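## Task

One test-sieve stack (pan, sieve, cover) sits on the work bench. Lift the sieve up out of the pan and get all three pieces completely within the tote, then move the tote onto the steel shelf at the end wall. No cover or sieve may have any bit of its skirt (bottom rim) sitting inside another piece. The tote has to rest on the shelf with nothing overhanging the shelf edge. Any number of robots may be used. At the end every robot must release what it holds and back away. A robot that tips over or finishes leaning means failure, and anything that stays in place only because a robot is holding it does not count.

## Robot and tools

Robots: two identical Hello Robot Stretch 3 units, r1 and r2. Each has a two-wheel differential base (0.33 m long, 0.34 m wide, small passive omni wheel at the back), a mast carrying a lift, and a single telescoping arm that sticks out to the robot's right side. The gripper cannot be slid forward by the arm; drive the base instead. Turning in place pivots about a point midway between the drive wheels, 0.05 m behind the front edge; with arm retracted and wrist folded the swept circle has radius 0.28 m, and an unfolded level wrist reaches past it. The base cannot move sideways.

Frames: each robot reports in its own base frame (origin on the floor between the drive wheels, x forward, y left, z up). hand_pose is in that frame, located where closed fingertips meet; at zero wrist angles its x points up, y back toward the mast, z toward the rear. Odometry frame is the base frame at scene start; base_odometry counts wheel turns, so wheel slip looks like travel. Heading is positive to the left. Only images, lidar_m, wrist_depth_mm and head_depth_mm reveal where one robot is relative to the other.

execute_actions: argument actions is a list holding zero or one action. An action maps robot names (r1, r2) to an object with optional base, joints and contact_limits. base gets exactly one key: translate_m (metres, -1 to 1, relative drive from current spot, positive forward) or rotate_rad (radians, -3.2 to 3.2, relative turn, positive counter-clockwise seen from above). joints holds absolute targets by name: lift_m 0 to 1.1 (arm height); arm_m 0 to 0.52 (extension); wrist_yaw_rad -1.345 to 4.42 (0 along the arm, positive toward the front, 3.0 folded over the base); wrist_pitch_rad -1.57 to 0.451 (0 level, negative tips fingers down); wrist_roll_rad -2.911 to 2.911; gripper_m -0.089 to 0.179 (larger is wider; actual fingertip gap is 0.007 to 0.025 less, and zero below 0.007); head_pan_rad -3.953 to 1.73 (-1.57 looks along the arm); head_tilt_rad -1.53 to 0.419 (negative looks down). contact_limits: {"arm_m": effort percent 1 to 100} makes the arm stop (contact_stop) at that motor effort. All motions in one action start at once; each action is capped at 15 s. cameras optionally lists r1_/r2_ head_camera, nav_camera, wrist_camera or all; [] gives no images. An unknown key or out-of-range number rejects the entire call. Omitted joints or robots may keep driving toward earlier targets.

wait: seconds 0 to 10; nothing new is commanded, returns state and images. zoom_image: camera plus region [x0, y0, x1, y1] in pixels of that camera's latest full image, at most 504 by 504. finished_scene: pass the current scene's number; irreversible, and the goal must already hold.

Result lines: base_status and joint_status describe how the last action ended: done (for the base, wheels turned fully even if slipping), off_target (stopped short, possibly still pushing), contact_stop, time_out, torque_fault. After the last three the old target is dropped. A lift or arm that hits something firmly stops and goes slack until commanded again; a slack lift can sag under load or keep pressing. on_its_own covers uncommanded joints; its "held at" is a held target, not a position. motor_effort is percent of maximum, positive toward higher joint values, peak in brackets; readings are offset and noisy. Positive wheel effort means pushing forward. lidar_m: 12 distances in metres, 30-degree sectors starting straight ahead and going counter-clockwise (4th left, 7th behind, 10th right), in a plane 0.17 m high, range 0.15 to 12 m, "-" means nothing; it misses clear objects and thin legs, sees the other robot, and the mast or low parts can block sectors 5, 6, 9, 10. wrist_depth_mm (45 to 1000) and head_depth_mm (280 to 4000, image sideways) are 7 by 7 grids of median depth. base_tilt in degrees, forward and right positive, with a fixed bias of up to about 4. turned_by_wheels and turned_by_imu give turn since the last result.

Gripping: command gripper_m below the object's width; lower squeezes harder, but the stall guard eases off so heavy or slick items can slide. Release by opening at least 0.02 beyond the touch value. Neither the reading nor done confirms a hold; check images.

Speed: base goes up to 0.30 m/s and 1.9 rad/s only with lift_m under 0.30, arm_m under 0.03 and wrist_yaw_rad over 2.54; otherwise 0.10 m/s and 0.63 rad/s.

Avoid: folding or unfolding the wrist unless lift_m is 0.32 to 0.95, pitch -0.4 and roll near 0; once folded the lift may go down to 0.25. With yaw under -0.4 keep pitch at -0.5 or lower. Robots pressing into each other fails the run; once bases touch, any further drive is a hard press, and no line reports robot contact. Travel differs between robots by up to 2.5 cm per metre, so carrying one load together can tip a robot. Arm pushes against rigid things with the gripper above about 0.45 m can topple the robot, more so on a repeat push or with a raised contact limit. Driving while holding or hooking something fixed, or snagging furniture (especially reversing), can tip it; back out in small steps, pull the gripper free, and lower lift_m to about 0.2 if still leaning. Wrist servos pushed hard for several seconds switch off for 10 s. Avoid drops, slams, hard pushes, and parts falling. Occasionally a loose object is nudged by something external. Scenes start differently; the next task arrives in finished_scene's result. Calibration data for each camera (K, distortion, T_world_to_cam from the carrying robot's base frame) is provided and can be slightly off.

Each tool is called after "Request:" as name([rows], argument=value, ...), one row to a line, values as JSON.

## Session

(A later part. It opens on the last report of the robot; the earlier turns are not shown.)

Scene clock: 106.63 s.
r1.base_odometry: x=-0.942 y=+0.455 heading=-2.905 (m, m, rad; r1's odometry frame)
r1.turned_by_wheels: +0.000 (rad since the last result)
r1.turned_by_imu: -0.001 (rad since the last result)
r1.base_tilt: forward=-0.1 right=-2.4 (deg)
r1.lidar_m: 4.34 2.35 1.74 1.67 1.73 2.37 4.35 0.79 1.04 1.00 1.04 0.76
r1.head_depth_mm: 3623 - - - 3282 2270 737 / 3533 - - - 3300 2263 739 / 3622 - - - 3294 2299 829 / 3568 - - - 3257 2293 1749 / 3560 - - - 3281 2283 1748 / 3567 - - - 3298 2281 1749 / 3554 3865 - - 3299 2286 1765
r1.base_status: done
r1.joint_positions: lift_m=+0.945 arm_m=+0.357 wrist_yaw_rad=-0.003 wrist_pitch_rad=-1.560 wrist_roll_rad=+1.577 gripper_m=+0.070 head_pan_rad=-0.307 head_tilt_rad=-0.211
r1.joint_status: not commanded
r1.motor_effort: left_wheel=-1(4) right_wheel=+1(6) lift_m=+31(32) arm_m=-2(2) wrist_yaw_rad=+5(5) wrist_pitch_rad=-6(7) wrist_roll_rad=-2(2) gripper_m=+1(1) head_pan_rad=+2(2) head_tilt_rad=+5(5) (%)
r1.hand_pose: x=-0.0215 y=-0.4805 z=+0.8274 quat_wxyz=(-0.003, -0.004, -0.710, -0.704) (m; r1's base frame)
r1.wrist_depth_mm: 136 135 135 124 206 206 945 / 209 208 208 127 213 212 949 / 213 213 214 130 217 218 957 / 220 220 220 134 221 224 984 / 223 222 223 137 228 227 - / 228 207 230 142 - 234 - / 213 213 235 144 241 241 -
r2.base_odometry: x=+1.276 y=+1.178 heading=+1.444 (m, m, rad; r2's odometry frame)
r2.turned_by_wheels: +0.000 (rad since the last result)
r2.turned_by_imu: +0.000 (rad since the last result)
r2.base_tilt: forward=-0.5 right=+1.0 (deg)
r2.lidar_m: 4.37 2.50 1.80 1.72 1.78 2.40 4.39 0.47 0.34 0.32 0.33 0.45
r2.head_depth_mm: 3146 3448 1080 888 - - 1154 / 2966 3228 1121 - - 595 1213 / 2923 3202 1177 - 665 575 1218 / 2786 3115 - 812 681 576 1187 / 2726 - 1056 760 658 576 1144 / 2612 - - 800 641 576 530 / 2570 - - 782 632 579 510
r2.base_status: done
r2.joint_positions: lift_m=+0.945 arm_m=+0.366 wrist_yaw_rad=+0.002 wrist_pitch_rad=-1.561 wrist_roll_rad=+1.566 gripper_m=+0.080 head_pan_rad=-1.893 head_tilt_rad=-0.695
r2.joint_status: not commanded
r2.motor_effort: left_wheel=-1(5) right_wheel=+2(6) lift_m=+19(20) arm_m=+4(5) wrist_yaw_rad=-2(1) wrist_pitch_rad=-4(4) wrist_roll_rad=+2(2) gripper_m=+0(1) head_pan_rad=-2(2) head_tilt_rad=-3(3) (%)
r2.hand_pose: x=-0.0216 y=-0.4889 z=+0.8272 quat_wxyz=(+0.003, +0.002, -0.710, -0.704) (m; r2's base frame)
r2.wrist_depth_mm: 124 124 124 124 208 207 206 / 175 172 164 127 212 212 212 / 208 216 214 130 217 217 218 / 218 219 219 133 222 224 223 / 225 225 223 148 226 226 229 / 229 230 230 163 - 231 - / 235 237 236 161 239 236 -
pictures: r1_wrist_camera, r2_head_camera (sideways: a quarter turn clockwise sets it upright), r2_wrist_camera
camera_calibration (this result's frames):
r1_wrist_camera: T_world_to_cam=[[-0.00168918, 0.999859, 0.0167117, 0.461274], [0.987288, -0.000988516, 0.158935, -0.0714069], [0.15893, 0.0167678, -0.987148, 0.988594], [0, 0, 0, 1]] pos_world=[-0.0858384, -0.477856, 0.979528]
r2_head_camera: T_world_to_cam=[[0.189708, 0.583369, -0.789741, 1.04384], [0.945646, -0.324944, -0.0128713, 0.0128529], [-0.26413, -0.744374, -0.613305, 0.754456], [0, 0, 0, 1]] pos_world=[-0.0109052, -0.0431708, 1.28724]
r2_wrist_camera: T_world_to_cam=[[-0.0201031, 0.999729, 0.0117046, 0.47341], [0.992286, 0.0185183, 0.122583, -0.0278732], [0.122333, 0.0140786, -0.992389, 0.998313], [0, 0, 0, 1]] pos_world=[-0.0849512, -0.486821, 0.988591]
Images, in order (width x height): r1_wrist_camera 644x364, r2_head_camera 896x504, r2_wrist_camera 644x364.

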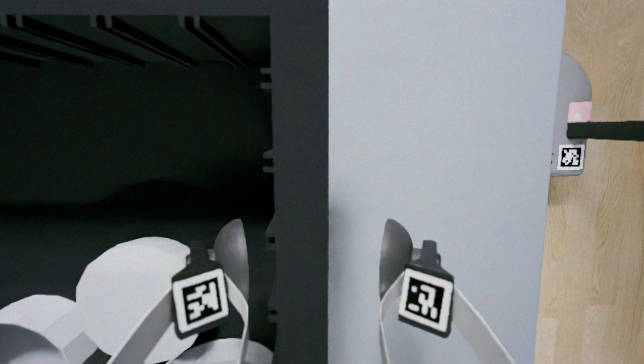

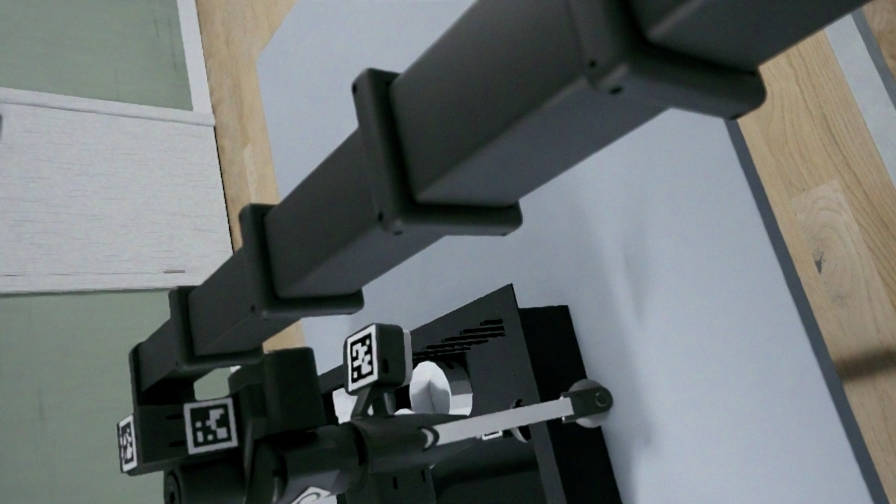

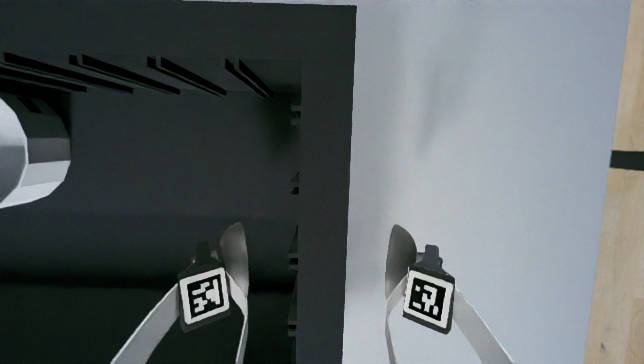

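Request:
execute_actions([
  {"r1":{"joints":{"gripper_m":-0.05,"arm_m":0.366,"lift_m":0.94}},"r2":{"joints":{"gripper_m":-0.05,"lift_m":0.94}}},
], cameras=[])

Request:
execute_actions([
  {"r1":{"joints":{"lift_m":1.02}},"r2":{"joints":{"lift_m":1.02}}},
], cameras=["r1_wrist_camera","r2_head_camera"])

Scene clock: 109.30 s.
r1.base_odometry: x=-0.942 y=+0.455 heading=-2.905 (m, m, rad; r1's odometry frame)
r1.turned_by_wheels: +0.000 (rad since the last result)
r1.turned_by_imu: -0.001 (rad since the last result)
r1.base_tilt: forward=-0.2 right=-2.3 (deg)
r1.lidar_m: 4.31 2.35 1.74 1.67 1.73 2.37 4.36 0.79 1.04 1.00 1.04 0.76
r1.head_depth_mm: 3607 - - - 3244 2281 735 / 3619 - - - 3263 2288 739 / 3587 - - - 3321 2271 828 / 3576 - - - 3305 2289 1754 / 3584 - - - 3262 2283 1762 / 3565 - - - 3303 2304 1760 / 3562 3826 - - 3338 2274 1764
r1.base_status: not commanded
r1.joint_positions: lift_m=+0.940 arm_m=+0.366 wrist_yaw_rad=-0.003 wrist_pitch_rad=-1.563 wrist_roll_rad=+1.577 gripper_m=-0.048 head_pan_rad=-0.307 head_tilt_rad=-0.211
r1.joint_status: all done
r1.motor_effort: left_wheel=-1(1) right_wheel=+2(1) lift_m=+35(35) arm_m=+2(4) wrist_yaw_rad=+4(4) wrist_pitch_rad=-5(7) wrist_roll_rad=-2(2) gripper_m=-33(99) head_pan_rad=+3(3) head_tilt_rad=+6(5) (%)
r1.hand_pose: x=-0.0215 y=-0.4885 z=+0.8223 quat_wxyz=(-0.003, -0.004, -0.710, -0.704) (m; r1's base frame)
r1.wrist_depth_mm: 136 135 135 118 203 202 943 / 203 202 203 121 207 208 945 / 208 208 209 124 213 212 930 / 213 213 213 127 218 217 977 / 218 217 217 131 222 223 - / 222 201 202 133 228 228 - / 209 207 229 139 235 235 -
r2.base_odometry: x=+1.276 y=+1.178 heading=+1.444 (m, m, rad; r2's odometry frame)
r2.turned_by_wheels: +0.000 (rad since the last result)
r2.turned_by_imu: +0.001 (rad since the last result)
r2.base_tilt: forward=-0.5 right=+0.9 (deg)
r2.lidar_m: 4.37 2.49 1.80 1.72 1.77 2.39 4.39 0.47 0.34 0.32 0.33 0.45
r2.head_depth_mm: 3141 3392 1083 878 - - 1152 / 3021 3302 1099 - - 588 1222 / 2877 3148 1177 - 664 575 1210 / 2803 3129 - 812 681 576 1199 / 2721 2904 1044 764 659 576 1154 / 2633 - - 797 648 575 529 / 2580 - - 779 634 578 509
r2.base_status: not commanded
r2.joint_positions: lift_m=+0.940 arm_m=+0.366 wrist_yaw_rad=+0.002 wrist_pitch_rad=-1.563 wrist_roll_rad=+1.566 gripper_m=-0.048 head_pan_rad=-1.893 head_tilt_rad=-0.695
r2.joint_status: all done
r2.motor_effort: left_wheel=-1(1) right_wheel=+2(2) lift_m=+12(15) arm_m=+4(4) wrist_yaw_rad=-2(1) wrist_pitch_rad=-3(7) wrist_roll_rad=+2(2) gripper_m=-32(100) head_pan_rad=-3(2) head_tilt_rad=-3(3) (%)
r2.hand_pose: x=-0.0216 y=-0.4884 z=+0.8227 quat_wxyz=(+0.003, +0.002, -0.710, -0.705) (m; r2's base frame)
r2.wrist_depth_mm: 119 120 119 119 204 205 203 / 175 173 164 122 207 208 208 / 208 210 210 124 213 212 213 / 213 215 214 128 217 217 219 / 219 219 220 131 221 222 225 / 224 224 223 134 227 228 - / 230 229 230 137 231 233 -
pictures: none
No camera images: the call's "cameras" was empty. Leave "cameras" out to get every camera's image.

Scene clock: 110.87 s.
r1.base_odometry: x=-0.942 y=+0.455 heading=-2.905 (m, m, rad; r1's odometry frame)
r1.turned_by_wheels: +0.000 (rad since the last result)
r1.turned_by_imu: +0.000 (rad since the last result)
r1.base_tilt: forward=-0.2 right=-2.3 (deg)
r1.lidar_m: 4.31 2.34 1.73 1.67 1.73 2.37 4.37 0.79 1.04 1.00 1.04 0.76
r1.head_depth_mm: 3606 - - - 3254 2283 738 / 3583 - - - 3265 2272 740 / 3569 - - - 3284 2268 827 / 3567 - - - 3251 2270 1748 / 3556 - - - 3261 2294 1763 / 3584 - - - 3314 2284 1765 / 3558 3875 - - 3347 2300 1756
r1.base_status: not commanded
r1.joint_positions: lift_m=+1.020 arm_m=+0.366 wrist_yaw_rad=-0.003 wrist_pitch_rad=-1.563 wrist_roll_rad=+1.577 gripper_m=-0.041 head_pan_rad=-0.307 head_tilt_rad=-0.211
r1.joint_status: all done
r1.on_its_own: gripper_m is held at -0.043, not at your -0.050, by its stall guard, which is still easing
r1.motor_effort: left_wheel=-1(1) right_wheel=+2(2) lift_m=+46(46) arm_m=+2(2) wrist_yaw_rad=+4(4) wrist_pitch_rad=-5(5) wrist_roll_rad=-2(2) gripper_m=-30(33) head_pan_rad=+2(2) head_tilt_rad=+5(4) (%)
r1.hand_pose: x=-0.0215 y=-0.4885 z=+0.9020 quat_wxyz=(-0.003, -0.004, -0.710, -0.704) (m; r1's base frame)
r1.wrist_depth_mm: 137 136 138 115 279 280 - / 200 199 200 119 283 282 - / 204 205 206 122 290 292 - / 210 212 213 126 296 301 - / 218 216 218 130 305 - - / 223 202 205 134 314 - - / 212 209 231 141 323 - -
r2.base_odometry: x=+1.276 y=+1.178 heading=+1.444 (m, m, rad; r2's odometry frame)
r2.turned_by_wheels: +0.000 (rad since the last result)
r2.turned_by_imu: +0.000 (rad since the last result)
r2.base_tilt: forward=-0.6 right=+1.1 (deg)
r2.lidar_m: 4.37 2.49 1.80 1.72 1.78 2.40 4.38 0.47 0.34 0.32 0.33 0.45
r2.head_depth_mm: 3154 - - - 664 617 1177 / 3017 - - 810 678 603 1216 / 2859 - 996 836 684 577 1215 / 2706 - 1079 841 683 575 1191 / - 3056 1034 623 682 576 1153 / - 2995 807 729 663 576 529 / - - - 704 650 578 511
r2.base_status: not commanded
r2.joint_positions: lift_m=+1.019 arm_m=+0.366 wrist_yaw_rad=+0.003 wrist_pitch_rad=-1.563 wrist_roll_rad=+1.564 gripper_m=-0.042 head_pan_rad=-1.893 head_tilt_rad=-0.695
r2.joint_status: all done
r2.on_its_own: gripper_m is held at -0.043, not at your -0.050, by its stall guard, which is still easing
r2.motor_effort: left_wheel=-1(1) right_wheel=+2(2) lift_m=+29(30) arm_m=+4(4) wrist_yaw_rad=-2(2) wrist_pitch_rad=-3(3) wrist_roll_rad=+2(3) gripper_m=-29(33) head_pan_rad=-2(2) head_tilt_rad=-3(3) (%)
r2.hand_pose: x=-0.0216 y=-0.4884 z=+0.9017 quat_wxyz=(+0.004, +0.003, -0.710, -0.705) (m; r2's base frame)
r2.wrist_depth_mm: 124 124 124 124 278 279 - / 172 165 159 126 282 285 - / 211 213 213 127 288 291 - / 215 216 216 130 299 297 - / 220 219 218 132 302 307 - / 222 223 222 134 313 313 - / 226 227 226 181 318 322 -
pictures: r1_wrist_camera, r2_head_camera (sideways: a quarter turn clockwise sets it upright)
camera_calibration (this result's frames):
r1_wrist_camera: T_world_to_cam=[[-0.00170514, 0.999822, 0.0188098, 0.466088], [0.987287, -0.00130639, 0.15894, -0.0834288], [0.158936, 0.0188417, -0.987109, 1.06333], [0, 0, 0, 1]] pos_world=[-0.0858381, -0.486149, 1.05411]
r2_head_camera: T_world_to_cam=[[0.189709, 0.583369, -0.789741, 1.04384], [0.945646, -0.324944, -0.0128713, 0.0128529], [-0.26413, -0.744374, -0.613305, 0.754456], [0, 0, 0, 1]] pos_world=[-0.0109052, -0.0431708, 1.28724]
Images, in order (width x height): r1_wrist_camera 644x364, r2_head_camera 896x504.

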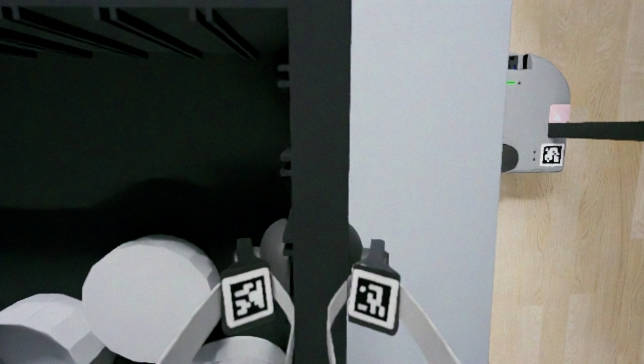

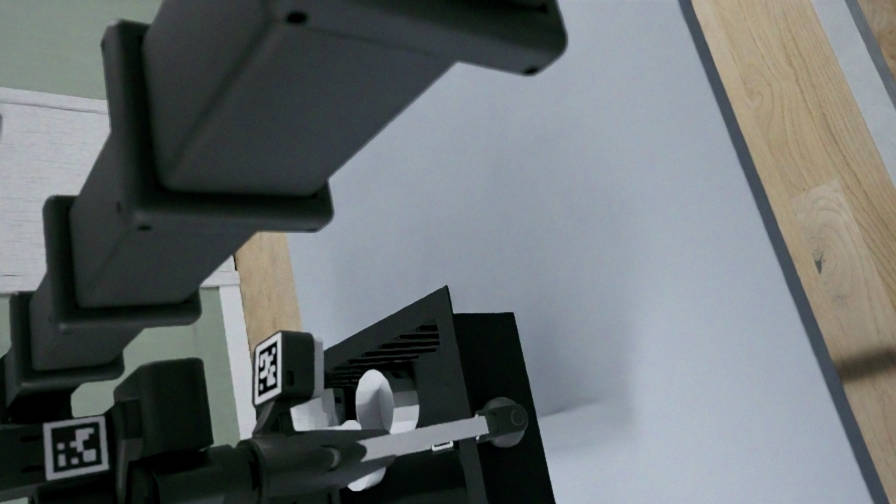

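Request:
execute_actions([
  {"r1":{"base":{"translate_m":0.988},"joints":{"lift_m":1.06,"gripper_m":-0.052}},"r2":{"base":{"translate_m":-1.0},"joints":{"lift_m":1.06,"gripper_m":-0.052}}},
], cameras=[])

Scene clock: 122.73 s.
r1.base_odometry: x=-1.903 y=+0.223 heading=-2.905 (m, m, rad; r1's odometry frame)
r1.turned_by_wheels: +0.000 (rad since the last result)
r1.turned_by_imu: -0.009 (rad since the last result)
r1.base_tilt: forward=-0.2 right=-2.3 (deg)
r1.lidar_m: 3.35 2.40 1.72 1.64 1.73 2.35 1.74 1.43 0.45 1.05 3.17 3.48
r1.head_depth_mm: 3569 3713 3914 - 3256 2293 1748 / 3460 3560 3755 3881 3275 2265 1748 / 3352 3497 3605 3692 3295 2293 1754 / 3191 3332 3467 3556 3320 2278 1748 / 3109 3214 3317 3396 3327 2300 1751 / 2997 3114 3216 3285 3286 2295 1759 / 2897 2984 3095 3201 3269 2288 1765
r1.base_status: done
r1.joint_positions: lift_m=+1.060 arm_m=+0.366 wrist_yaw_rad=-0.002 wrist_pitch_rad=-1.531 wrist_roll_rad=+1.573 gripper_m=-0.021 head_pan_rad=-0.307 head_tilt_rad=-0.211
r1.joint_status: gripper_m off_target (ended at -0.021, target -0.052); the others done
r1.on_its_own: gripper_m is held at -0.022, not at your -0.052, by its stall guard, which is not easing now; wrist_pitch_rad is at rest, and its effort (-22) is outside its rest range (-20 to +32)
r1.motor_effort: left_wheel=+3(3) right_wheel=-2(7) lift_m=+46(50) arm_m=+1(2) wrist_yaw_rad=+2(4) wrist_pitch_rad=-22(22) wrist_roll_rad=-1(2) gripper_m=-22(96) head_pan_rad=+2(2) head_tilt_rad=+4(4) (%)
r1.hand_pose: x=-0.0215 y=-0.4966 z=+0.9414 quat_wxyz=(-0.001, -0.002, -0.721, -0.693) (m; r1's base frame)
r1.wrist_depth_mm: 154 123 147 103 - - - / 188 188 190 109 - - - / 200 200 201 118 - - - / 212 215 214 124 - - - / 229 209 224 134 - - - / 231 220 220 141 - - - / 260 259 231 166 - - -
r2.base_odometry: x=+1.150 y=+0.186 heading=+1.444 (m, m, rad; r2's odometry frame)
r2.turned_by_wheels: +0.000 (rad since the last result)
r2.turned_by_imu: +0.002 (rad since the last result)
r2.base_tilt: forward=-0.5 right=+1.0 (deg)
r2.lidar_m: 1.23 2.48 1.77 1.70 1.76 2.36 3.38 3.52 3.19 1.35 0.42 0.48
r2.head_depth_mm: - - 2589 2019 1659 1407 1217 / - 3233 2623 2037 1667 1395 1214 / - 3274 2586 2025 1657 1402 1215 / - 3107 2608 2048 1672 1402 1218 / 2764 2993 2597 1857 1641 1407 1214 / 2597 2894 786 607 1617 1405 1215 / - - 781 573 1576 1408 1213
r2.base_status: done
r2.joint_positions: lift_m=+1.059 arm_m=+0.366 wrist_yaw_rad=+0.005 wrist_pitch_rad=-1.532 wrist_roll_rad=+1.559 gripper_m=-0.022 head_pan_rad=-1.893 head_tilt_rad=-0.695
r2.joint_status: gripper_m off_target (ended at -0.022, target -0.052); the others done
r2.on_its_own: gripper_m is held at -0.023, not at your -0.052, by its stall guard, which is not easing now
r2.motor_effort: left_wheel=+1(4) right_wheel=-3(4) lift_m=+28(30) arm_m=+2(4) wrist_yaw_rad=-3(3) wrist_pitch_rad=-19(19) wrist_roll_rad=+4(5) gripper_m=-22(84) head_pan_rad=-3(3) head_tilt_rad=-2(3) (%)
r2.hand_pose: x=-0.0216 y=-0.4964 z=+0.9411 quat_wxyz=(+0.006, +0.006, -0.720, -0.694) (m; r2's base frame)
r2.wrist_depth_mm: - - - - - - - / 157 155 153 149 - - - / 226 240 234 193 - - - / 233 236 232 142 - - - / 235 232 228 138 - - - / 232 227 225 135 - - - / 225 223 217 133 - - -
pictures: none
No camera images: the call's "cameras" was empty. Leave "cameras" out to get every camera's image.

Request:
execute_actions([
  {"r1":{"base":{"rotate_rad":-0.015},"joints":{"arm_m":0.378,"gripper_m":-0.06}},"r2":{"base":{"rotate_rad":0.022},"joints":{"arm_m":0.378,"gripper_m":-0.06}}},
], cameras=[])

Request:
execute_actions([
  {"r1":{"base":{"translate_m":0.988}},"r2":{"base":{"translate_m":-1.0}}},
], cameras=["r1_wrist_camera","r2_head_camera","r1_head_camera"])

Scene clock: 124.60 s.
r1.base_odometry: x=-1.903 y=+0.223 heading=-2.920 (m, m, rad; r1's odometry frame)
r1.turned_by_wheels: -0.015 (rad since the last result)
r1.turned_by_imu: -0.015 (rad since the last result)
r1.base_tilt: forward=-0.2 right=-2.3 (deg)
r1.lidar_m: 3.35 2.43 1.73 1.64 1.73 2.33 1.73 1.45 0.45 1.03 3.15 3.51
r1.head_depth_mm: 3628 3815 - - 3257 2279 1755 / 3515 3626 3763 - 3270 2276 1744 / 3333 3456 3631 3775 3272 2284 1746 / 3247 3295 3482 3639 3306 2285 1758 / 3119 3238 3327 3470 3289 2279 1759 / 3013 3139 3217 3285 3298 2279 1749 / 2892 3002 3091 3206 3273 2292 1764
r1.base_status: done
r1.joint_positions: lift_m=+1.060 arm_m=+0.378 wrist_yaw_rad=+0.000 wrist_pitch_rad=-1.570 wrist_roll_rad=+1.570 gripper_m=-0.058 head_pan_rad=-0.307 head_tilt_rad=-0.211
r1.joint_status: all done
r1.motor_effort: left_wheel=+3(10) right_wheel=-2(7) lift_m=+46(46) arm_m=+3(4) wrist_yaw_rad=+0(2) wrist_pitch_rad=+0(22) wrist_roll_rad=+0(1) gripper_m=-36(99) head_pan_rad=+3(2) head_tilt_rad=+5(5) (%)
r1.hand_pose: x=-0.0215 y=-0.4985 z=+0.9422 quat_wxyz=(+0.000, +0.000, -0.707, -0.707) (m; r1's base frame)
r1.wrist_depth_mm: 173 118 141 102 - - - / 182 184 187 108 - - - / 192 196 198 116 - - - / 205 209 212 124 - - - / 221 206 223 132 - - - / 223 214 216 142 - - - / 250 258 228 160 - - -
r2.base_odometry: x=+1.150 y=+0.186 heading=+1.466 (m, m, rad; r2's odometry frame)
r2.turned_by_wheels: +0.022 (rad since the last result)
r2.turned_by_imu: +0.023 (rad since the last result)
r2.base_tilt: forward=-0.5 right=+0.9 (deg)
r2.lidar_m: 1.33 2.42 1.77 1.70 1.76 2.41 3.40 3.52 3.17 1.01 0.42 0.49
r2.head_depth_mm: - - 2599 2030 1659 1400 1215 / - 3272 2593 2024 1650 1404 1220 / - 3298 2619 2039 1640 1403 1222 / - 3143 2609 2020 1662 1400 1220 / 2806 2989 2622 1851 1663 1402 1216 / 2623 2791 808 601 1621 1402 1218 / - - 776 564 1575 1415 1224
r2.base_status: done
r2.joint_positions: lift_m=+1.059 arm_m=+0.378 wrist_yaw_rad=+0.006 wrist_pitch_rad=-1.568 wrist_roll_rad=+1.555 gripper_m=-0.058 head_pan_rad=-1.893 head_tilt_rad=-0.695
r2.joint_status: all done
r2.motor_effort: left_wheel=+0(4) right_wheel=-1(7) lift_m=+29(28) arm_m=+7(7) wrist_yaw_rad=-4(4) wrist_pitch_rad=+0(19) wrist_roll_rad=+6(6) gripper_m=-36(100) head_pan_rad=-2(2) head_tilt_rad=-3(3) (%)
r2.hand_pose: x=-0.0217 y=-0.4988 z=+0.9418 quat_wxyz=(+0.008, +0.007, -0.708, -0.706) (m; r2's base frame)
r2.wrist_depth_mm: - - - - - - - / 164 161 154 148 - - - / 231 235 233 145 - - - / 225 231 230 142 - - - / 227 224 225 139 - - - / 222 220 220 135 - - - / 218 216 215 133 - - -
pictures: none
No camera images: the call's "cameras" was empty. Leave "cameras" out to get every camera's image.

Scene clock: 135.67 s.
r1.base_odometry: x=-2.867 y=+0.006 heading=-2.920 (m, m, rad; r1's odometry frame)
r1.turned_by_wheels: +0.000 (rad since the last result)
r1.turned_by_imu: -0.006 (rad since the last result)
r1.base_tilt: forward=-0.1 right=-2.2 (deg)
r1.lidar_m: 2.38 2.45 1.78 1.68 1.73 2.35 2.71 1.31 3.19 1.33 3.12 2.49
r1.head_depth_mm: 2565 2664 2782 2931 2986 2280 1750 / 2471 2576 2671 2773 2870 2293 1753 / 2364 2464 2580 2632 2730 2275 1757 / 2278 2387 2468 2511 2653 2280 1756 / 2214 2277 2371 2403 2553 2309 1763 / 2121 2202 2266 2319 2439 2308 1757 / 2064 2122 2193 2253 2352 2290 1761
r1.base_status: done
r1.joint_positions: lift_m=+1.060 arm_m=+0.378 wrist_yaw_rad=+0.002 wrist_pitch_rad=-1.579 wrist_roll_rad=+1.567 gripper_m=-0.025 head_pan_rad=-0.307 head_tilt_rad=-0.211
r1.joint_status: not commanded
r1.on_its_own: gripper_m is held at -0.026, not at your -0.060, by its stall guard, which is not easing now
r1.motor_effort: left_wheel=+2(9) right_wheel=-1(2) lift_m=+46(46) arm_m=+3(3) wrist_yaw_rad=-2(2) wrist_pitch_rad=+5(4) wrist_roll_rad=+1(1) gripper_m=-25(36) head_pan_rad=+3(3) head_tilt_rad=+5(4) (%)
r1.hand_pose: x=-0.0216 y=-0.4961 z=+0.9424 quat_wxyz=(+0.002, +0.002, -0.704, -0.710) (m; r1's base frame)
r1.wrist_depth_mm: 101 114 161 99 - - - / 182 183 186 107 - - - / 193 193 198 114 - - - / 204 209 213 123 - - - / 223 209 224 133 - - - / 225 219 220 144 - - - / 252 260 230 162 - - -
r2.base_odometry: x=+1.045 y=-0.809 heading=+1.466 (m, m, rad; r2's odometry frame)
r2.turned_by_wheels: +0.000 (rad since the last result)
r2.turned_by_imu: -0.002 (rad since the last result)
r2.base_tilt: forward=-0.5 right=+1.0 (deg)
r2.lidar_m: 1.30 2.42 1.76 1.70 1.75 2.40 2.40 2.48 3.20 1.33 3.17 1.30
r2.head_depth_mm: - - 2634 2024 1651 1402 1221 / - 3291 2610 2034 1657 1405 1214 / - 3307 2588 2027 1675 1393 1225 / - 3115 2634 2032 1657 1398 1219 / 2827 2960 2604 641 1665 1412 1215 / 2666 2888 793 590 1619 1399 1216 / - - 784 556 1568 1405 1221
r2.base_status: done
r2.joint_positions: lift_m=+1.059 arm_m=+0.378 wrist_yaw_rad=+0.006 wrist_pitch_rad=-1.579 wrist_roll_rad=+1.556 gripper_m=-0.025 head_pan_rad=-1.893 head_tilt_rad=-0.695
r2.joint_status: not commanded
r2.on_its_own: gripper_m is held at -0.026, not at your -0.060, by its stall guard, which is not easing now
r2.motor_effort: left_wheel=-1(5) right_wheel=+3(6) lift_m=+28(28) arm_m=+7(7) wrist_yaw_rad=-4(3) wrist_pitch_rad=+5(5) wrist_roll_rad=+6(6) gripper_m=-24(35) head_pan_rad=-2(2) head_tilt_rad=-2(3) (%)
r2.hand_pose: x=-0.0217 y=-0.4959 z=+0.9421 quat_wxyz=(+0.008, +0.007, -0.704, -0.710) (m; r2's base frame)
r2.wrist_depth_mm: - - - - - - - / 161 162 161 161 - - - / 217 236 232 194 - - - / 234 238 239 236 - - - / 229 230 234 148 - - - / 226 225 226 144 - - - / 219 219 221 140 - - -
pictures: r1_head_camera (sideways: a quarter turn clockwise sets it upright), r1_wrist_camera, r2_head_camera (sideways: a quarter turn clockwise sets it upright)
camera_calibration (this result's frames):
r1_head_camera: T_world_to_cam=[[-0.209748, 0.0798134, -0.974492, 1.29557], [0.344024, 0.938957, 0.00285574, -0.0000885851], [0.915234, -0.33465, -0.224402, 0.238641], [0, 0, 0, 1]] pos_world=[0.0533624, -0.0234598, 1.31608]
r1_wrist_camera: T_world_to_cam=[[-0.0167969, 0.999235, 0.0353304, 0.456754], [0.987211, 0.0109715, 0.159041, -0.0837543], [0.158532, 0.03755, -0.98664, 1.11221], [0, 0, 0, 1]] pos_world=[-0.0859646, -0.497248, 1.09453]
r2_head_camera: T_world_to_cam=[[0.189709, 0.583369, -0.789741, 1.04384], [0.945646, -0.324944, -0.0128713, 0.0128529], [-0.26413, -0.744374, -0.613305, 0.754456], [0, 0, 0, 1]] pos_world=[-0.0109052, -0.0431708, 1.28724]
Images, in order (width x height): r1_head_camera 896x504, r1_wrist_camera 644x364, r2_head_camera 896x504.

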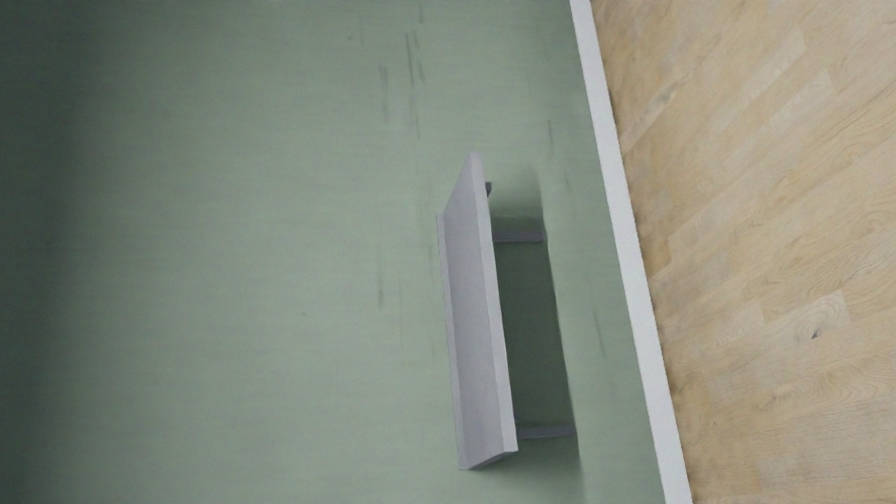

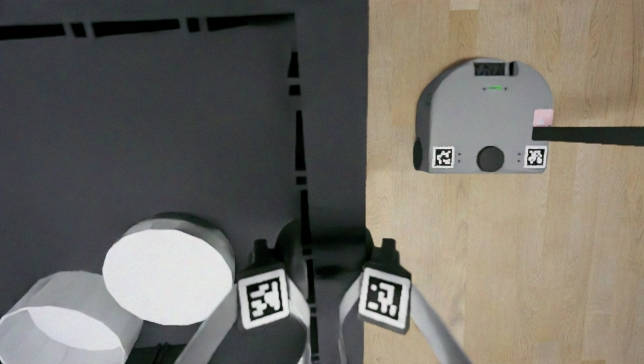

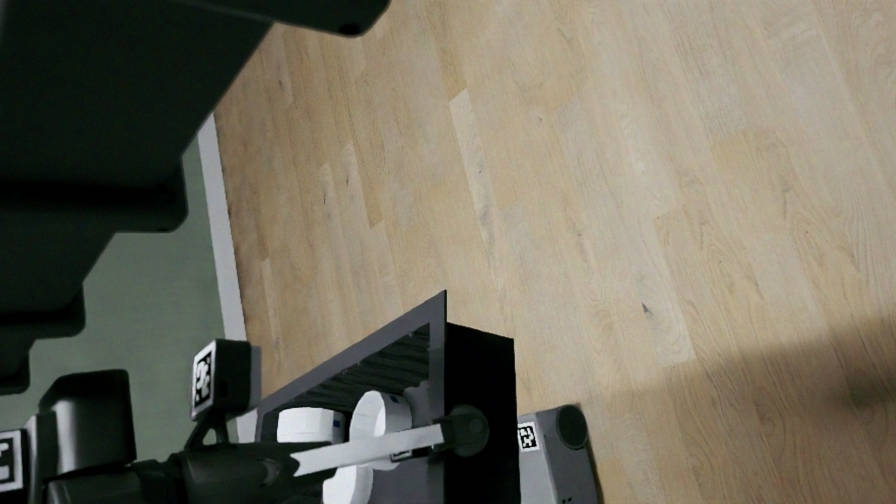

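Request:
execute_actions([
  {"r1":{"base":{"translate_m":0.988},"joints":{"gripper_m":-0.055}},"r2":{"base":{"translate_m":-1.0},"joints":{"gripper_m":-0.055}}},
], cameras=["r1_nav_camera","r1_head_camera"])

Scene clock: 148.43 s.
r1.base_odometry: x=-3.831 y=-0.211 heading=-2.920 (m, m, rad; r1's odometry frame)
r1.turned_by_wheels: +0.000 (rad since the last result)
r1.turned_by_imu: -0.001 (rad since the last result)
r1.base_tilt: forward=-0.3 right=-2.1 (deg)
r1.lidar_m: 1.39 1.43 1.81 1.73 1.78 2.37 2.27 2.44 3.16 1.31 2.03 1.46
r1.head_depth_mm: 1493 1556 1614 1690 1387 1855 1758 / 1432 1488 1550 1611 1392 1759 1767 / 1375 1431 1485 1543 1387 1672 1695 / 1328 1375 1422 1482 1393 1591 1643 / 1280 1321 1368 1419 1403 1112 1589 / 1237 1266 1323 1363 1379 1452 1521 / 1195 1228 1273 1307 1356 1409 1462
r1.base_status: done
r1.joint_positions: lift_m=+1.060 arm_m=+0.377 wrist_yaw_rad=+0.003 wrist_pitch_rad=-1.580 wrist_roll_rad=+1.564 gripper_m=-0.024 head_pan_rad=-0.307 head_tilt_rad=-0.211
r1.joint_status: gripper_m off_target (ended at -0.024, target -0.055)
r1.on_its_own: gripper_m is held at -0.025, not at your -0.055, by its stall guard, which is not easing now
r1.motor_effort: left_wheel=-1(7) right_wheel=+4(4) lift_m=+46(46) arm_m=+5(5) wrist_yaw_rad=-4(4) wrist_pitch_rad=+5(5) wrist_roll_rad=+2(2) gripper_m=-29(99) head_pan_rad=+2(2) head_tilt_rad=+6(5) (%)
r1.hand_pose: x=-0.0216 y=-0.4956 z=+0.9424 quat_wxyz=(+0.004, +0.003, -0.704, -0.711) (m; r1's base frame)
r1.wrist_depth_mm: 110 95 115 99 - - - / 179 181 184 107 - - - / 190 192 197 116 - - - / 204 208 212 124 - - - / 221 217 224 135 - - - / 228 222 221 146 - - - / 251 261 232 200 - - -
r2.base_odometry: x=+0.941 y=-1.803 heading=+1.466 (m, m, rad; r2's odometry frame)
r2.turned_by_wheels: +0.000 (rad since the last result)
r2.turned_by_imu: -0.007 (rad since the last result)
r2.base_tilt: forward=-0.5 right=+0.9 (deg)
r2.lidar_m: 2.28 2.43 1.76 1.69 1.74 1.46 1.40 1.45 1.96 1.32 3.19 2.47
r2.head_depth_mm: - - 2326 2024 1643 1405 1217 / - 2607 2536 2009 1658 1408 1215 / - 3063 2619 2022 1650 1408 1221 / - 3166 2629 2051 1673 1408 1222 / 2783 3036 2606 640 1657 1405 1217 / 2680 2868 798 603 1603 1395 1223 / - - 794 555 1529 1401 1224
r2.base_status: done
r2.joint_positions: lift_m=+1.059 arm_m=+0.377 wrist_yaw_rad=+0.006 wrist_pitch_rad=-1.580 wrist_roll_rad=+1.556 gripper_m=-0.025 head_pan_rad=-1.893 head_tilt_rad=-0.695
r2.joint_status: gripper_m off_target (ended at -0.025, target -0.055)
r2.on_its_own: gripper_m is held at -0.026, not at your -0.055, by its stall guard, which is not easing now
r2.motor_effort: left_wheel=-2(5) right_wheel=+7(8) lift_m=+29(29) arm_m=+8(8) wrist_yaw_rad=-4(4) wrist_pitch_rad=+6(6) wrist_roll_rad=+6(6) gripper_m=-28(100) head_pan_rad=-2(2) head_tilt_rad=-3(3) (%)
r2.hand_pose: x=-0.0217 y=-0.4956 z=+0.9421 quat_wxyz=(+0.008, +0.007, -0.703, -0.711) (m; r2's base frame)
r2.wrist_depth_mm: - - - - - - - / 164 165 164 163 - - - / 209 216 221 163 - - - / 240 243 242 187 - - - / 234 235 234 150 - - - / 228 228 227 145 - - - / 221 222 222 141 - - -
pictures: r1_head_camera (sideways: a quarter turn clockwise sets it upright), r1_nav_camera (sideways: a quarter turn counterclockwise sets it upright)
camera_calibration (this result's frames):
r1_head_camera: T_world_to_cam=[[-0.209748, 0.0798135, -0.974492, 1.29557], [0.344024, 0.938957, 0.00285573, -0.0000885786], [0.915234, -0.33465, -0.224402, 0.238641], [0, 0, 0, 1]] pos_world=[0.0533624, -0.0234598, 1.31608]
r1_nav_camera: T_world_to_cam=[[0.228859, -0.118681, 0.966198, -1.21688], [-0.284157, -0.957457, -0.0503006, 0.114356], [0.931063, -0.263041, -0.252847, 0.279053], [0, 0, 0, 1]] pos_world=[0.0511741, 0.0384715, 1.25206]
Images, in order (width x height): r1_head_camera 896x504, r1_nav_camera 672x504.

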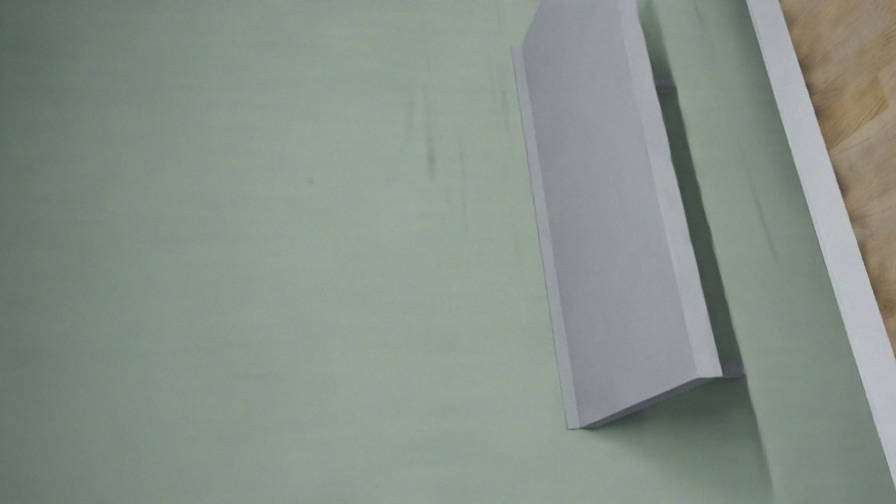

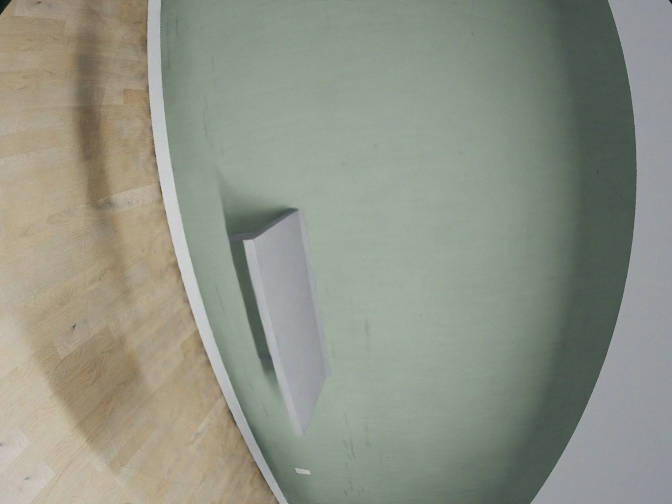

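Request:
execute_actions([
  {"r1":{"base":{"translate_m":0.6},"joints":{"gripper_m":-0.06,"arm_m":0.30,"lift_m":1.09,"head_pan_rad":-1.2,"head_tilt_rad":-0.6}},"r2":{"base":{"translate_m":-0.607},"joints":{"gripper_m":-0.06,"arm_m":0.45,"lift_m":1.09}}},
], cameras=["r1_nav_camera","r2_nav_camera"])

Scene clock: 158.10 s.
r1.base_odometry: x=-4.416 y=-0.343 heading=-2.920 (m, m, rad; r1's odometry frame)
r1.turned_by_wheels: +0.000 (rad since the last result)
r1.turned_by_imu: +0.000 (rad since the last result)
r1.base_tilt: forward=-0.2 right=-2.2 (deg)
r1.lidar_m: 0.79 0.82 1.10 1.74 1.80 2.41 2.86 2.99 3.14 1.30 1.15 0.83
r1.head_depth_mm: 590 668 776 694 490 1492 1276 / 2535 2816 809 684 497 1495 1275 / 2653 2873 3004 651 511 1497 1276 / 2318 2551 2697 2267 1738 1497 1279 / 1801 1937 1865 1053 1785 1497 1279 / 1474 1566 1513 933 1645 1486 1268 / 1248 1314 1264 931 739 1417 1272
r1.base_status: done
r1.joint_positions: lift_m=+1.090 arm_m=+0.300 wrist_yaw_rad=+0.005 wrist_pitch_rad=-1.580 wrist_roll_rad=+1.560 gripper_m=-0.028 head_pan_rad=-1.193 head_tilt_rad=-0.592
r1.joint_status: gripper_m off_target (ended at -0.028, target -0.060); the others done
r1.on_its_own: gripper_m is held at -0.029, not at your -0.060, by its stall guard, which is still easing
r1.motor_effort: left_wheel=+0(5) right_wheel=+3(7) lift_m=+46(47) arm_m=+4(3) wrist_yaw_rad=-6(7) wrist_pitch_rad=+5(5) wrist_roll_rad=+3(4) gripper_m=-31(99) head_pan_rad=-2(28) head_tilt_rad=-4(32) (%)
r1.hand_pose: x=-0.0217 y=-0.4178 z=+0.9724 quat_wxyz=(+0.006, +0.005, -0.704, -0.711) (m; r1's base frame)
r1.wrist_depth_mm: 94 95 105 99 - - - / 178 181 185 106 - - - / 191 194 196 115 - - - / 203 210 212 124 - - - / 221 216 224 134 - - - / 231 221 222 145 - - - / 252 261 233 180 - - -
r2.base_odometry: x=+0.877 y=-2.407 heading=+1.466 (m, m, rad; r2's odometry frame)
r2.turned_by_wheels: +0.000 (rad since the last result)
r2.turned_by_imu: -0.004 (rad since the last result)
r2.base_tilt: forward=-0.6 right=+0.9 (deg)
r2.lidar_m: 2.89 2.43 1.75 1.67 1.15 0.83 0.80 0.82 1.11 1.31 3.19 3.03
r2.head_depth_mm: 1156 1203 1074 835 683 1376 1211 / 1336 1380 1079 833 1539 1402 1211 / 1571 1682 1079 929 1644 1409 1212 / 1934 2138 1122 2043 1666 1403 1213 / 2479 2868 2506 2013 1670 1393 1217 / 2687 3001 734 1869 1657 1406 1226 / 2639 2828 809 1640 1546 1404 1213
r2.base_status: done
r2.joint_positions: lift_m=+1.089 arm_m=+0.449 wrist_yaw_rad=+0.007 wrist_pitch_rad=-1.580 wrist_roll_rad=+1.554 gripper_m=-0.029 head_pan_rad=-1.893 head_tilt_rad=-0.695
r2.joint_status: gripper_m off_target (ended at -0.029, target -0.060); the others done
r2.on_its_own: gripper_m is held at -0.030, not at your -0.060, by its stall guard, which is still easing; arm_m is at rest, and its effort (+15) is outside its rest range (-14 to +14)
r2.motor_effort: left_wheel=-1(7) right_wheel=+4(8) lift_m=+29(29) arm_m=+15(19) wrist_yaw_rad=-4(5) wrist_pitch_rad=+6(6) wrist_roll_rad=+7(7) gripper_m=-28(100) head_pan_rad=-2(2) head_tilt_rad=-3(3) (%)
r2.hand_pose: x=-0.0217 y=-0.5672 z=+0.9721 quat_wxyz=(+0.009, +0.008, -0.703, -0.711) (m; r2's base frame)
r2.wrist_depth_mm: - - - - - - - / 165 165 163 163 - - - / 204 208 217 190 - - - / 240 242 243 155 - - - / 232 235 235 149 - - - / 228 228 227 145 - - - / 224 222 220 197 - - -
pictures: r1_nav_camera (sideways: a quarter turn counterclockwise sets it upright), r2_nav_camera (sideways: a quarter turn counterclockwise sets it upright)
camera_calibration (this result's frames):
r1_nav_camera: T_world_to_cam=[[0.178886, -0.569791, 0.802084, -1.00248], [-0.928715, -0.366912, -0.0535214, 0.122455], [0.32479, -0.735333, -0.594809, 0.727735], [0, 0, 0, 1]] pos_world=[0.0566937, 0.00885533, 1.24349]
r2_nav_camera: T_world_to_cam=[[-0.220433, -0.620839, 0.752308, -0.933837], [-0.931315, 0.363223, 0.0268648, 0.024838], [-0.289934, -0.694714, -0.658263, 0.820844], [0, 0, 0, 1]] pos_world=[0.0552743, -0.0185329, 1.2422]
Images, in order (width x height): r1_nav_camera 672x504, r2_nav_camera 672x504.

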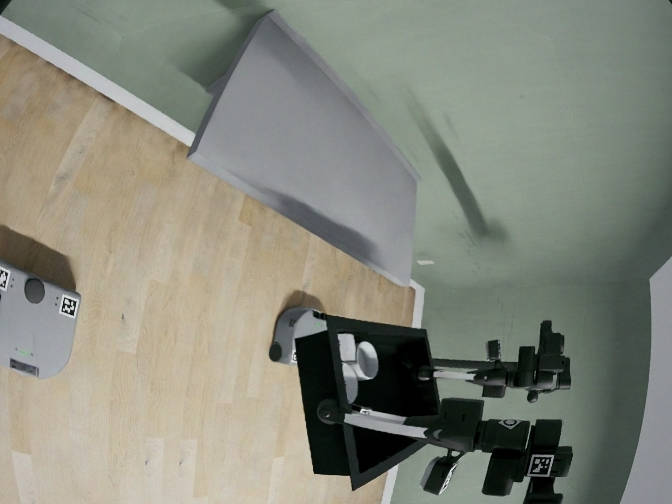

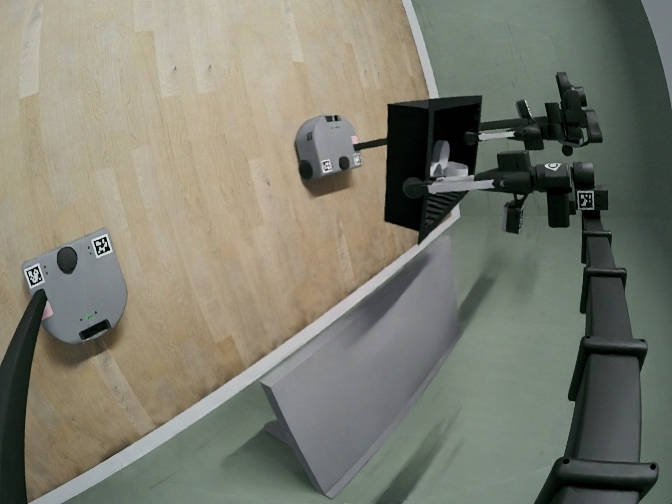

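Request:
execute_actions([
  {"r1":{"base":{"translate_m":0.455},"joints":{"gripper_m":-0.055}},"r2":{"base":{"translate_m":-0.46},"joints":{"gripper_m":-0.055,"arm_m":0.444}}},
], cameras=["r1_nav_camera","r2_nav_camera"])

Request:
execute_actions([
  {"r1":{"joints":{"gripper_m":-0.06,"lift_m":1.02}},"r2":{"joints":{"gripper_m":-0.06,"lift_m":1.02}}},
], cameras=["r1_nav_camera","r2_nav_camera"])

Scene clock: 164.77 s.
r1.base_odometry: x=-4.860 y=-0.443 heading=-2.920 (m, m, rad; r1's odometry frame)
r1.turned_by_wheels: +0.000 (rad since the last result)
r1.turned_by_imu: -0.001 (rad since the last result)
r1.base_tilt: forward=-0.2 right=-2.3 (deg)
r1.lidar_m: 0.34 0.35 0.47 1.22 1.81 2.44 3.95 3.42 3.13 1.30 0.49 0.35
r1.head_depth_mm: 602 665 780 692 491 618 528 / 1891 2500 810 687 499 617 528 / 1360 1570 1504 649 512 616 527 / 967 1064 1135 937 722 615 526 / 753 809 875 887 742 614 525 / 614 652 695 746 721 615 524 / 519 546 576 610 649 613 525
r1.base_status: done
r1.joint_positions: lift_m=+1.090 arm_m=+0.300 wrist_yaw_rad=+0.006 wrist_pitch_rad=-1.579 wrist_roll_rad=+1.557 gripper_m=-0.030 head_pan_rad=-1.193 head_tilt_rad=-0.592
r1.joint_status: gripper_m off_target (ended at -0.030, target -0.055)
r1.on_its_own: gripper_m is held at -0.031, not at your -0.055, by its stall guard, which is still easing
r1.motor_effort: left_wheel=+1(6) right_wheel=+0(6) lift_m=+46(46) arm_m=+4(4) wrist_yaw_rad=-7(7) wrist_pitch_rad=+5(5) wrist_roll_rad=+4(4) gripper_m=-29(99) head_pan_rad=-2(3) head_tilt_rad=-5(4) (%)
r1.hand_pose: x=-0.0217 y=-0.4179 z=+0.9724 quat_wxyz=(+0.007, +0.007, -0.704, -0.710) (m; r1's base frame)
r1.wrist_depth_mm: 96 95 106 99 - - - / 178 181 186 106 - - - / 191 193 198 114 362 362 - / 205 208 213 123 369 374 - / 220 216 225 134 381 385 - / 230 220 220 144 389 399 956 / 252 262 232 165 402 403 694
r2.base_odometry: x=+0.829 y=-2.864 heading=+1.466 (m, m, rad; r2's odometry frame)
r2.turned_by_wheels: +0.000 (rad since the last result)
r2.turned_by_imu: -0.002 (rad since the last result)
r2.base_tilt: forward=-0.5 right=+1.0 (deg)
r2.lidar_m: 3.35 2.42 1.74 1.44 0.49 0.35 0.34 0.35 0.47 1.21 3.23 3.48
r2.head_depth_mm: 479 499 531 569 616 590 732 / 551 582 628 682 668 577 914 / 656 703 770 796 684 575 1153 / 807 881 961 836 681 577 1151 / 1033 1186 1082 835 683 577 519 / 1407 1831 747 763 682 576 510 / 2460 2704 804 762 682 578 500
r2.base_status: done
r2.joint_positions: lift_m=+1.089 arm_m=+0.444 wrist_yaw_rad=+0.007 wrist_pitch_rad=-1.580 wrist_roll_rad=+1.552 gripper_m=-0.031 head_pan_rad=-1.893 head_tilt_rad=-0.695
r2.joint_status: gripper_m off_target (ended at -0.031, target -0.055); the others done
r2.on_its_own: gripper_m is held at -0.032, not at your -0.055, by its stall guard, which is still easing
r2.motor_effort: left_wheel=+0(6) right_wheel=+1(6) lift_m=+29(29) arm_m=+5(13) wrist_yaw_rad=-6(4) wrist_pitch_rad=+5(6) wrist_roll_rad=+7(8) gripper_m=-27(100) head_pan_rad=-3(2) head_tilt_rad=-3(3) (%)
r2.hand_pose: x=-0.0217 y=-0.5620 z=+0.9721 quat_wxyz=(+0.009, +0.009, -0.704, -0.710) (m; r2's base frame)
r2.wrist_depth_mm: 339 340 347 348 348 348 554 / 165 165 164 164 358 354 928 / 197 203 212 187 361 363 - / 240 243 241 239 370 374 - / 229 235 234 150 378 384 - / 229 229 228 145 389 390 - / 225 222 221 176 - - -
pictures: r1_nav_camera (sideways: a quarter turn counterclockwise sets it upright), r2_nav_camera (sideways: a quarter turn counterclockwise sets it upright)
camera_calibration (this result's frames):
r1_nav_camera: T_world_to_cam=[[0.178883, -0.569794, 0.802082, -1.00247], [-0.928717, -0.366905, -0.0535214, 0.122455], [0.324784, -0.735334, -0.594811, 0.727737], [0, 0, 0, 1]] pos_world=[0.0566937, 0.00885511, 1.24349]
r2_nav_camera: T_world_to_cam=[[-0.220433, -0.620839, 0.752309, -0.933837], [-0.931315, 0.363223, 0.0268648, 0.024838], [-0.289934, -0.694714, -0.658263, 0.820844], [0, 0, 0, 1]] pos_world=[0.0552743, -0.0185329, 1.2422]
Images, in order (width x height): r1_nav_camera 672x504, r2_nav_camera 672x504.

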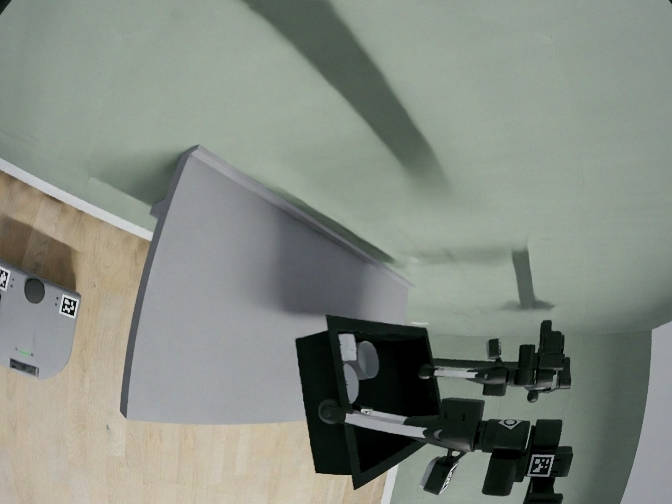

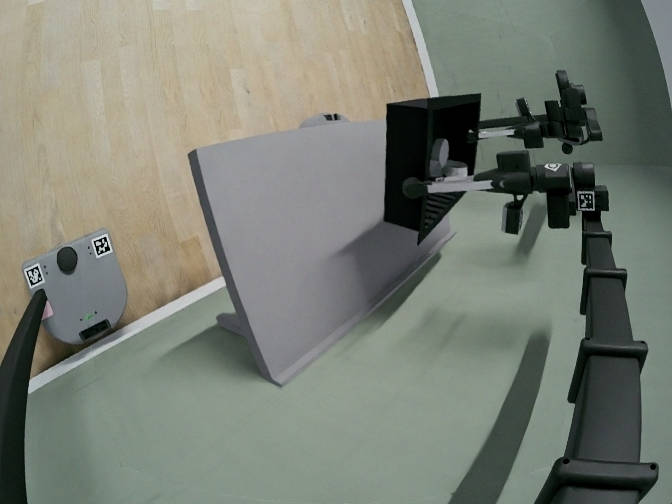

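Scene clock: 166.23 s.
r1.base_odometry: x=-4.860 y=-0.443 heading=-2.920 (m, m, rad; r1's odometry frame)
r1.turned_by_wheels: +0.000 (rad since the last result)
r1.turned_by_imu: +0.000 (rad since the last result)
r1.base_tilt: forward=-0.1 right=-2.3 (deg)
r1.lidar_m: 0.34 0.35 0.47 1.22 1.81 2.44 3.95 3.42 3.12 1.31 0.49 0.35
r1.head_depth_mm: 623 680 2909 750 654 589 528 / 625 720 2776 821 631 575 528 / 1331 1563 1698 783 576 575 526 / 969 1068 1134 940 742 615 527 / 750 807 877 887 741 614 525 / 613 651 697 746 721 615 525 / 519 546 576 610 648 614 524
r1.base_status: not commanded
r1.joint_positions: lift_m=+1.020 arm_m=+0.300 wrist_yaw_rad=+0.007 wrist_pitch_rad=-1.579 wrist_roll_rad=+1.555 gripper_m=-0.055 head_pan_rad=-1.193 head_tilt_rad=-0.592
r1.joint_status: gripper_m off_target (ended at -0.055, target -0.060); the others done
r1.motor_effort: left_wheel=+1(2) right_wheel=+0(0) lift_m=+37(41) arm_m=+4(4) wrist_yaw_rad=-8(9) wrist_pitch_rad=+5(5) wrist_roll_rad=+5(5) gripper_m=-39(99) head_pan_rad=-2(3) head_tilt_rad=-5(4) (%)
r1.hand_pose: x=-0.0217 y=-0.4179 z=+0.9027 quat_wxyz=(+0.008, +0.008, -0.704, -0.710) (m; r1's base frame)
r1.wrist_depth_mm: 95 96 173 99 - - - / 178 182 184 106 - - - / 191 194 199 115 293 297 298 / 205 207 213 124 298 303 - / 219 217 223 134 306 311 - / 230 217 220 144 317 319 857 / 252 263 231 165 326 326 698
r2.base_odometry: x=+0.829 y=-2.864 heading=+1.466 (m, m, rad; r2's odometry frame)
r2.turned_by_wheels: +0.000 (rad since the last result)
r2.turned_by_imu: +0.000 (rad since the last result)
r2.base_tilt: forward=-0.4 right=+1.0 (deg)
r2.lidar_m: 3.35 2.42 1.74 1.44 0.49 0.35 0.34 0.35 0.47 1.21 3.19 3.48
r2.head_depth_mm: 466 - - - 615 591 732 / 538 - - 696 665 576 908 / 631 - 809 795 681 575 1154 / - - 985 834 681 577 1151 / - 1248 1084 785 683 576 519 / - 1699 870 679 682 576 508 / - - 881 632 683 575 500
r2.base_status: not commanded
r2.joint_positions: lift_m=+1.020 arm_m=+0.444 wrist_yaw_rad=+0.008 wrist_pitch_rad=-1.580 wrist_roll_rad=+1.550 gripper_m=-0.055 head_pan_rad=-1.893 head_tilt_rad=-0.695
r2.joint_status: gripper_m off_target (ended at -0.055, target -0.060); the others done
r2.motor_effort: left_wheel=+0(1) right_wheel=+0(1) lift_m=+13(23) arm_m=+4(4) wrist_yaw_rad=-5(5) wrist_pitch_rad=+5(5) wrist_roll_rad=+8(8) gripper_m=-38(100) head_pan_rad=-3(3) head_tilt_rad=-3(3) (%)
r2.hand_pose: x=-0.0218 y=-0.5620 z=+0.9031 quat_wxyz=(+0.010, +0.010, -0.704, -0.710) (m; r2's base frame)
r2.wrist_depth_mm: 275 277 279 279 282 283 285 / 164 164 163 163 288 289 291 / 201 205 215 168 292 295 295 / 240 242 242 237 300 306 304 / 231 235 235 149 308 308 314 / 230 230 229 144 315 317 322 / 225 222 220 141 321 325 -
pictures: r1_nav_camera (sideways: a quarter turn counterclockwise sets it upright), r2_nav_camera (sideways: a quarter turn counterclockwise sets it upright)
camera_calibration (this result's frames):
r1_nav_camera: T_world_to_cam=[[0.178883, -0.569794, 0.802082, -1.00247], [-0.928717, -0.366905, -0.0535214, 0.122455], [0.324784, -0.735334, -0.594811, 0.727737], [0, 0, 0, 1]] pos_world=[0.0566937, 0.00885511, 1.24349]
r2_nav_camera: T_world_to_cam=[[-0.220433, -0.620839, 0.752308, -0.933837], [-0.931315, 0.363223, 0.0268648, 0.024838], [-0.289934, -0.694714, -0.658263, 0.820844], [0, 0, 0, 1]] pos_world=[0.0552743, -0.0185329, 1.2422]
Images, in order (width x height): r1_nav_camera 672x504, r2_nav_camera 672x504.

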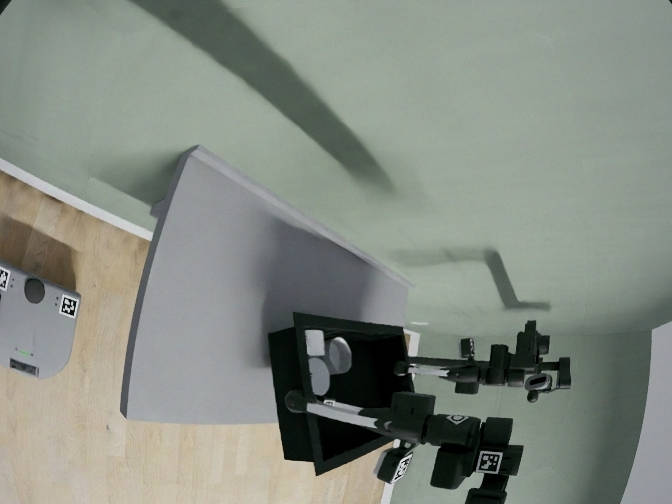

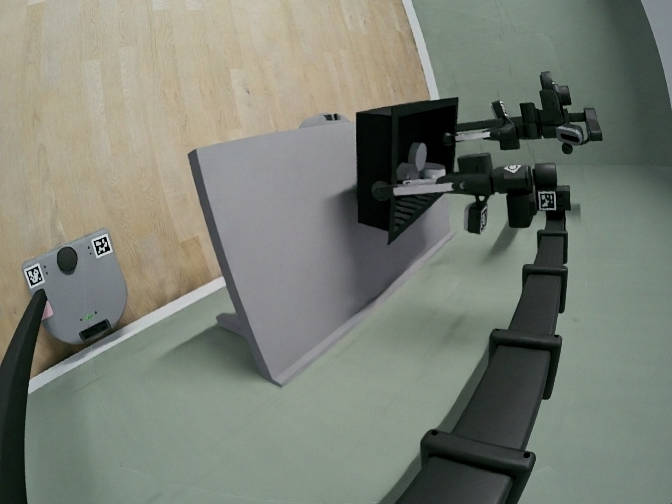

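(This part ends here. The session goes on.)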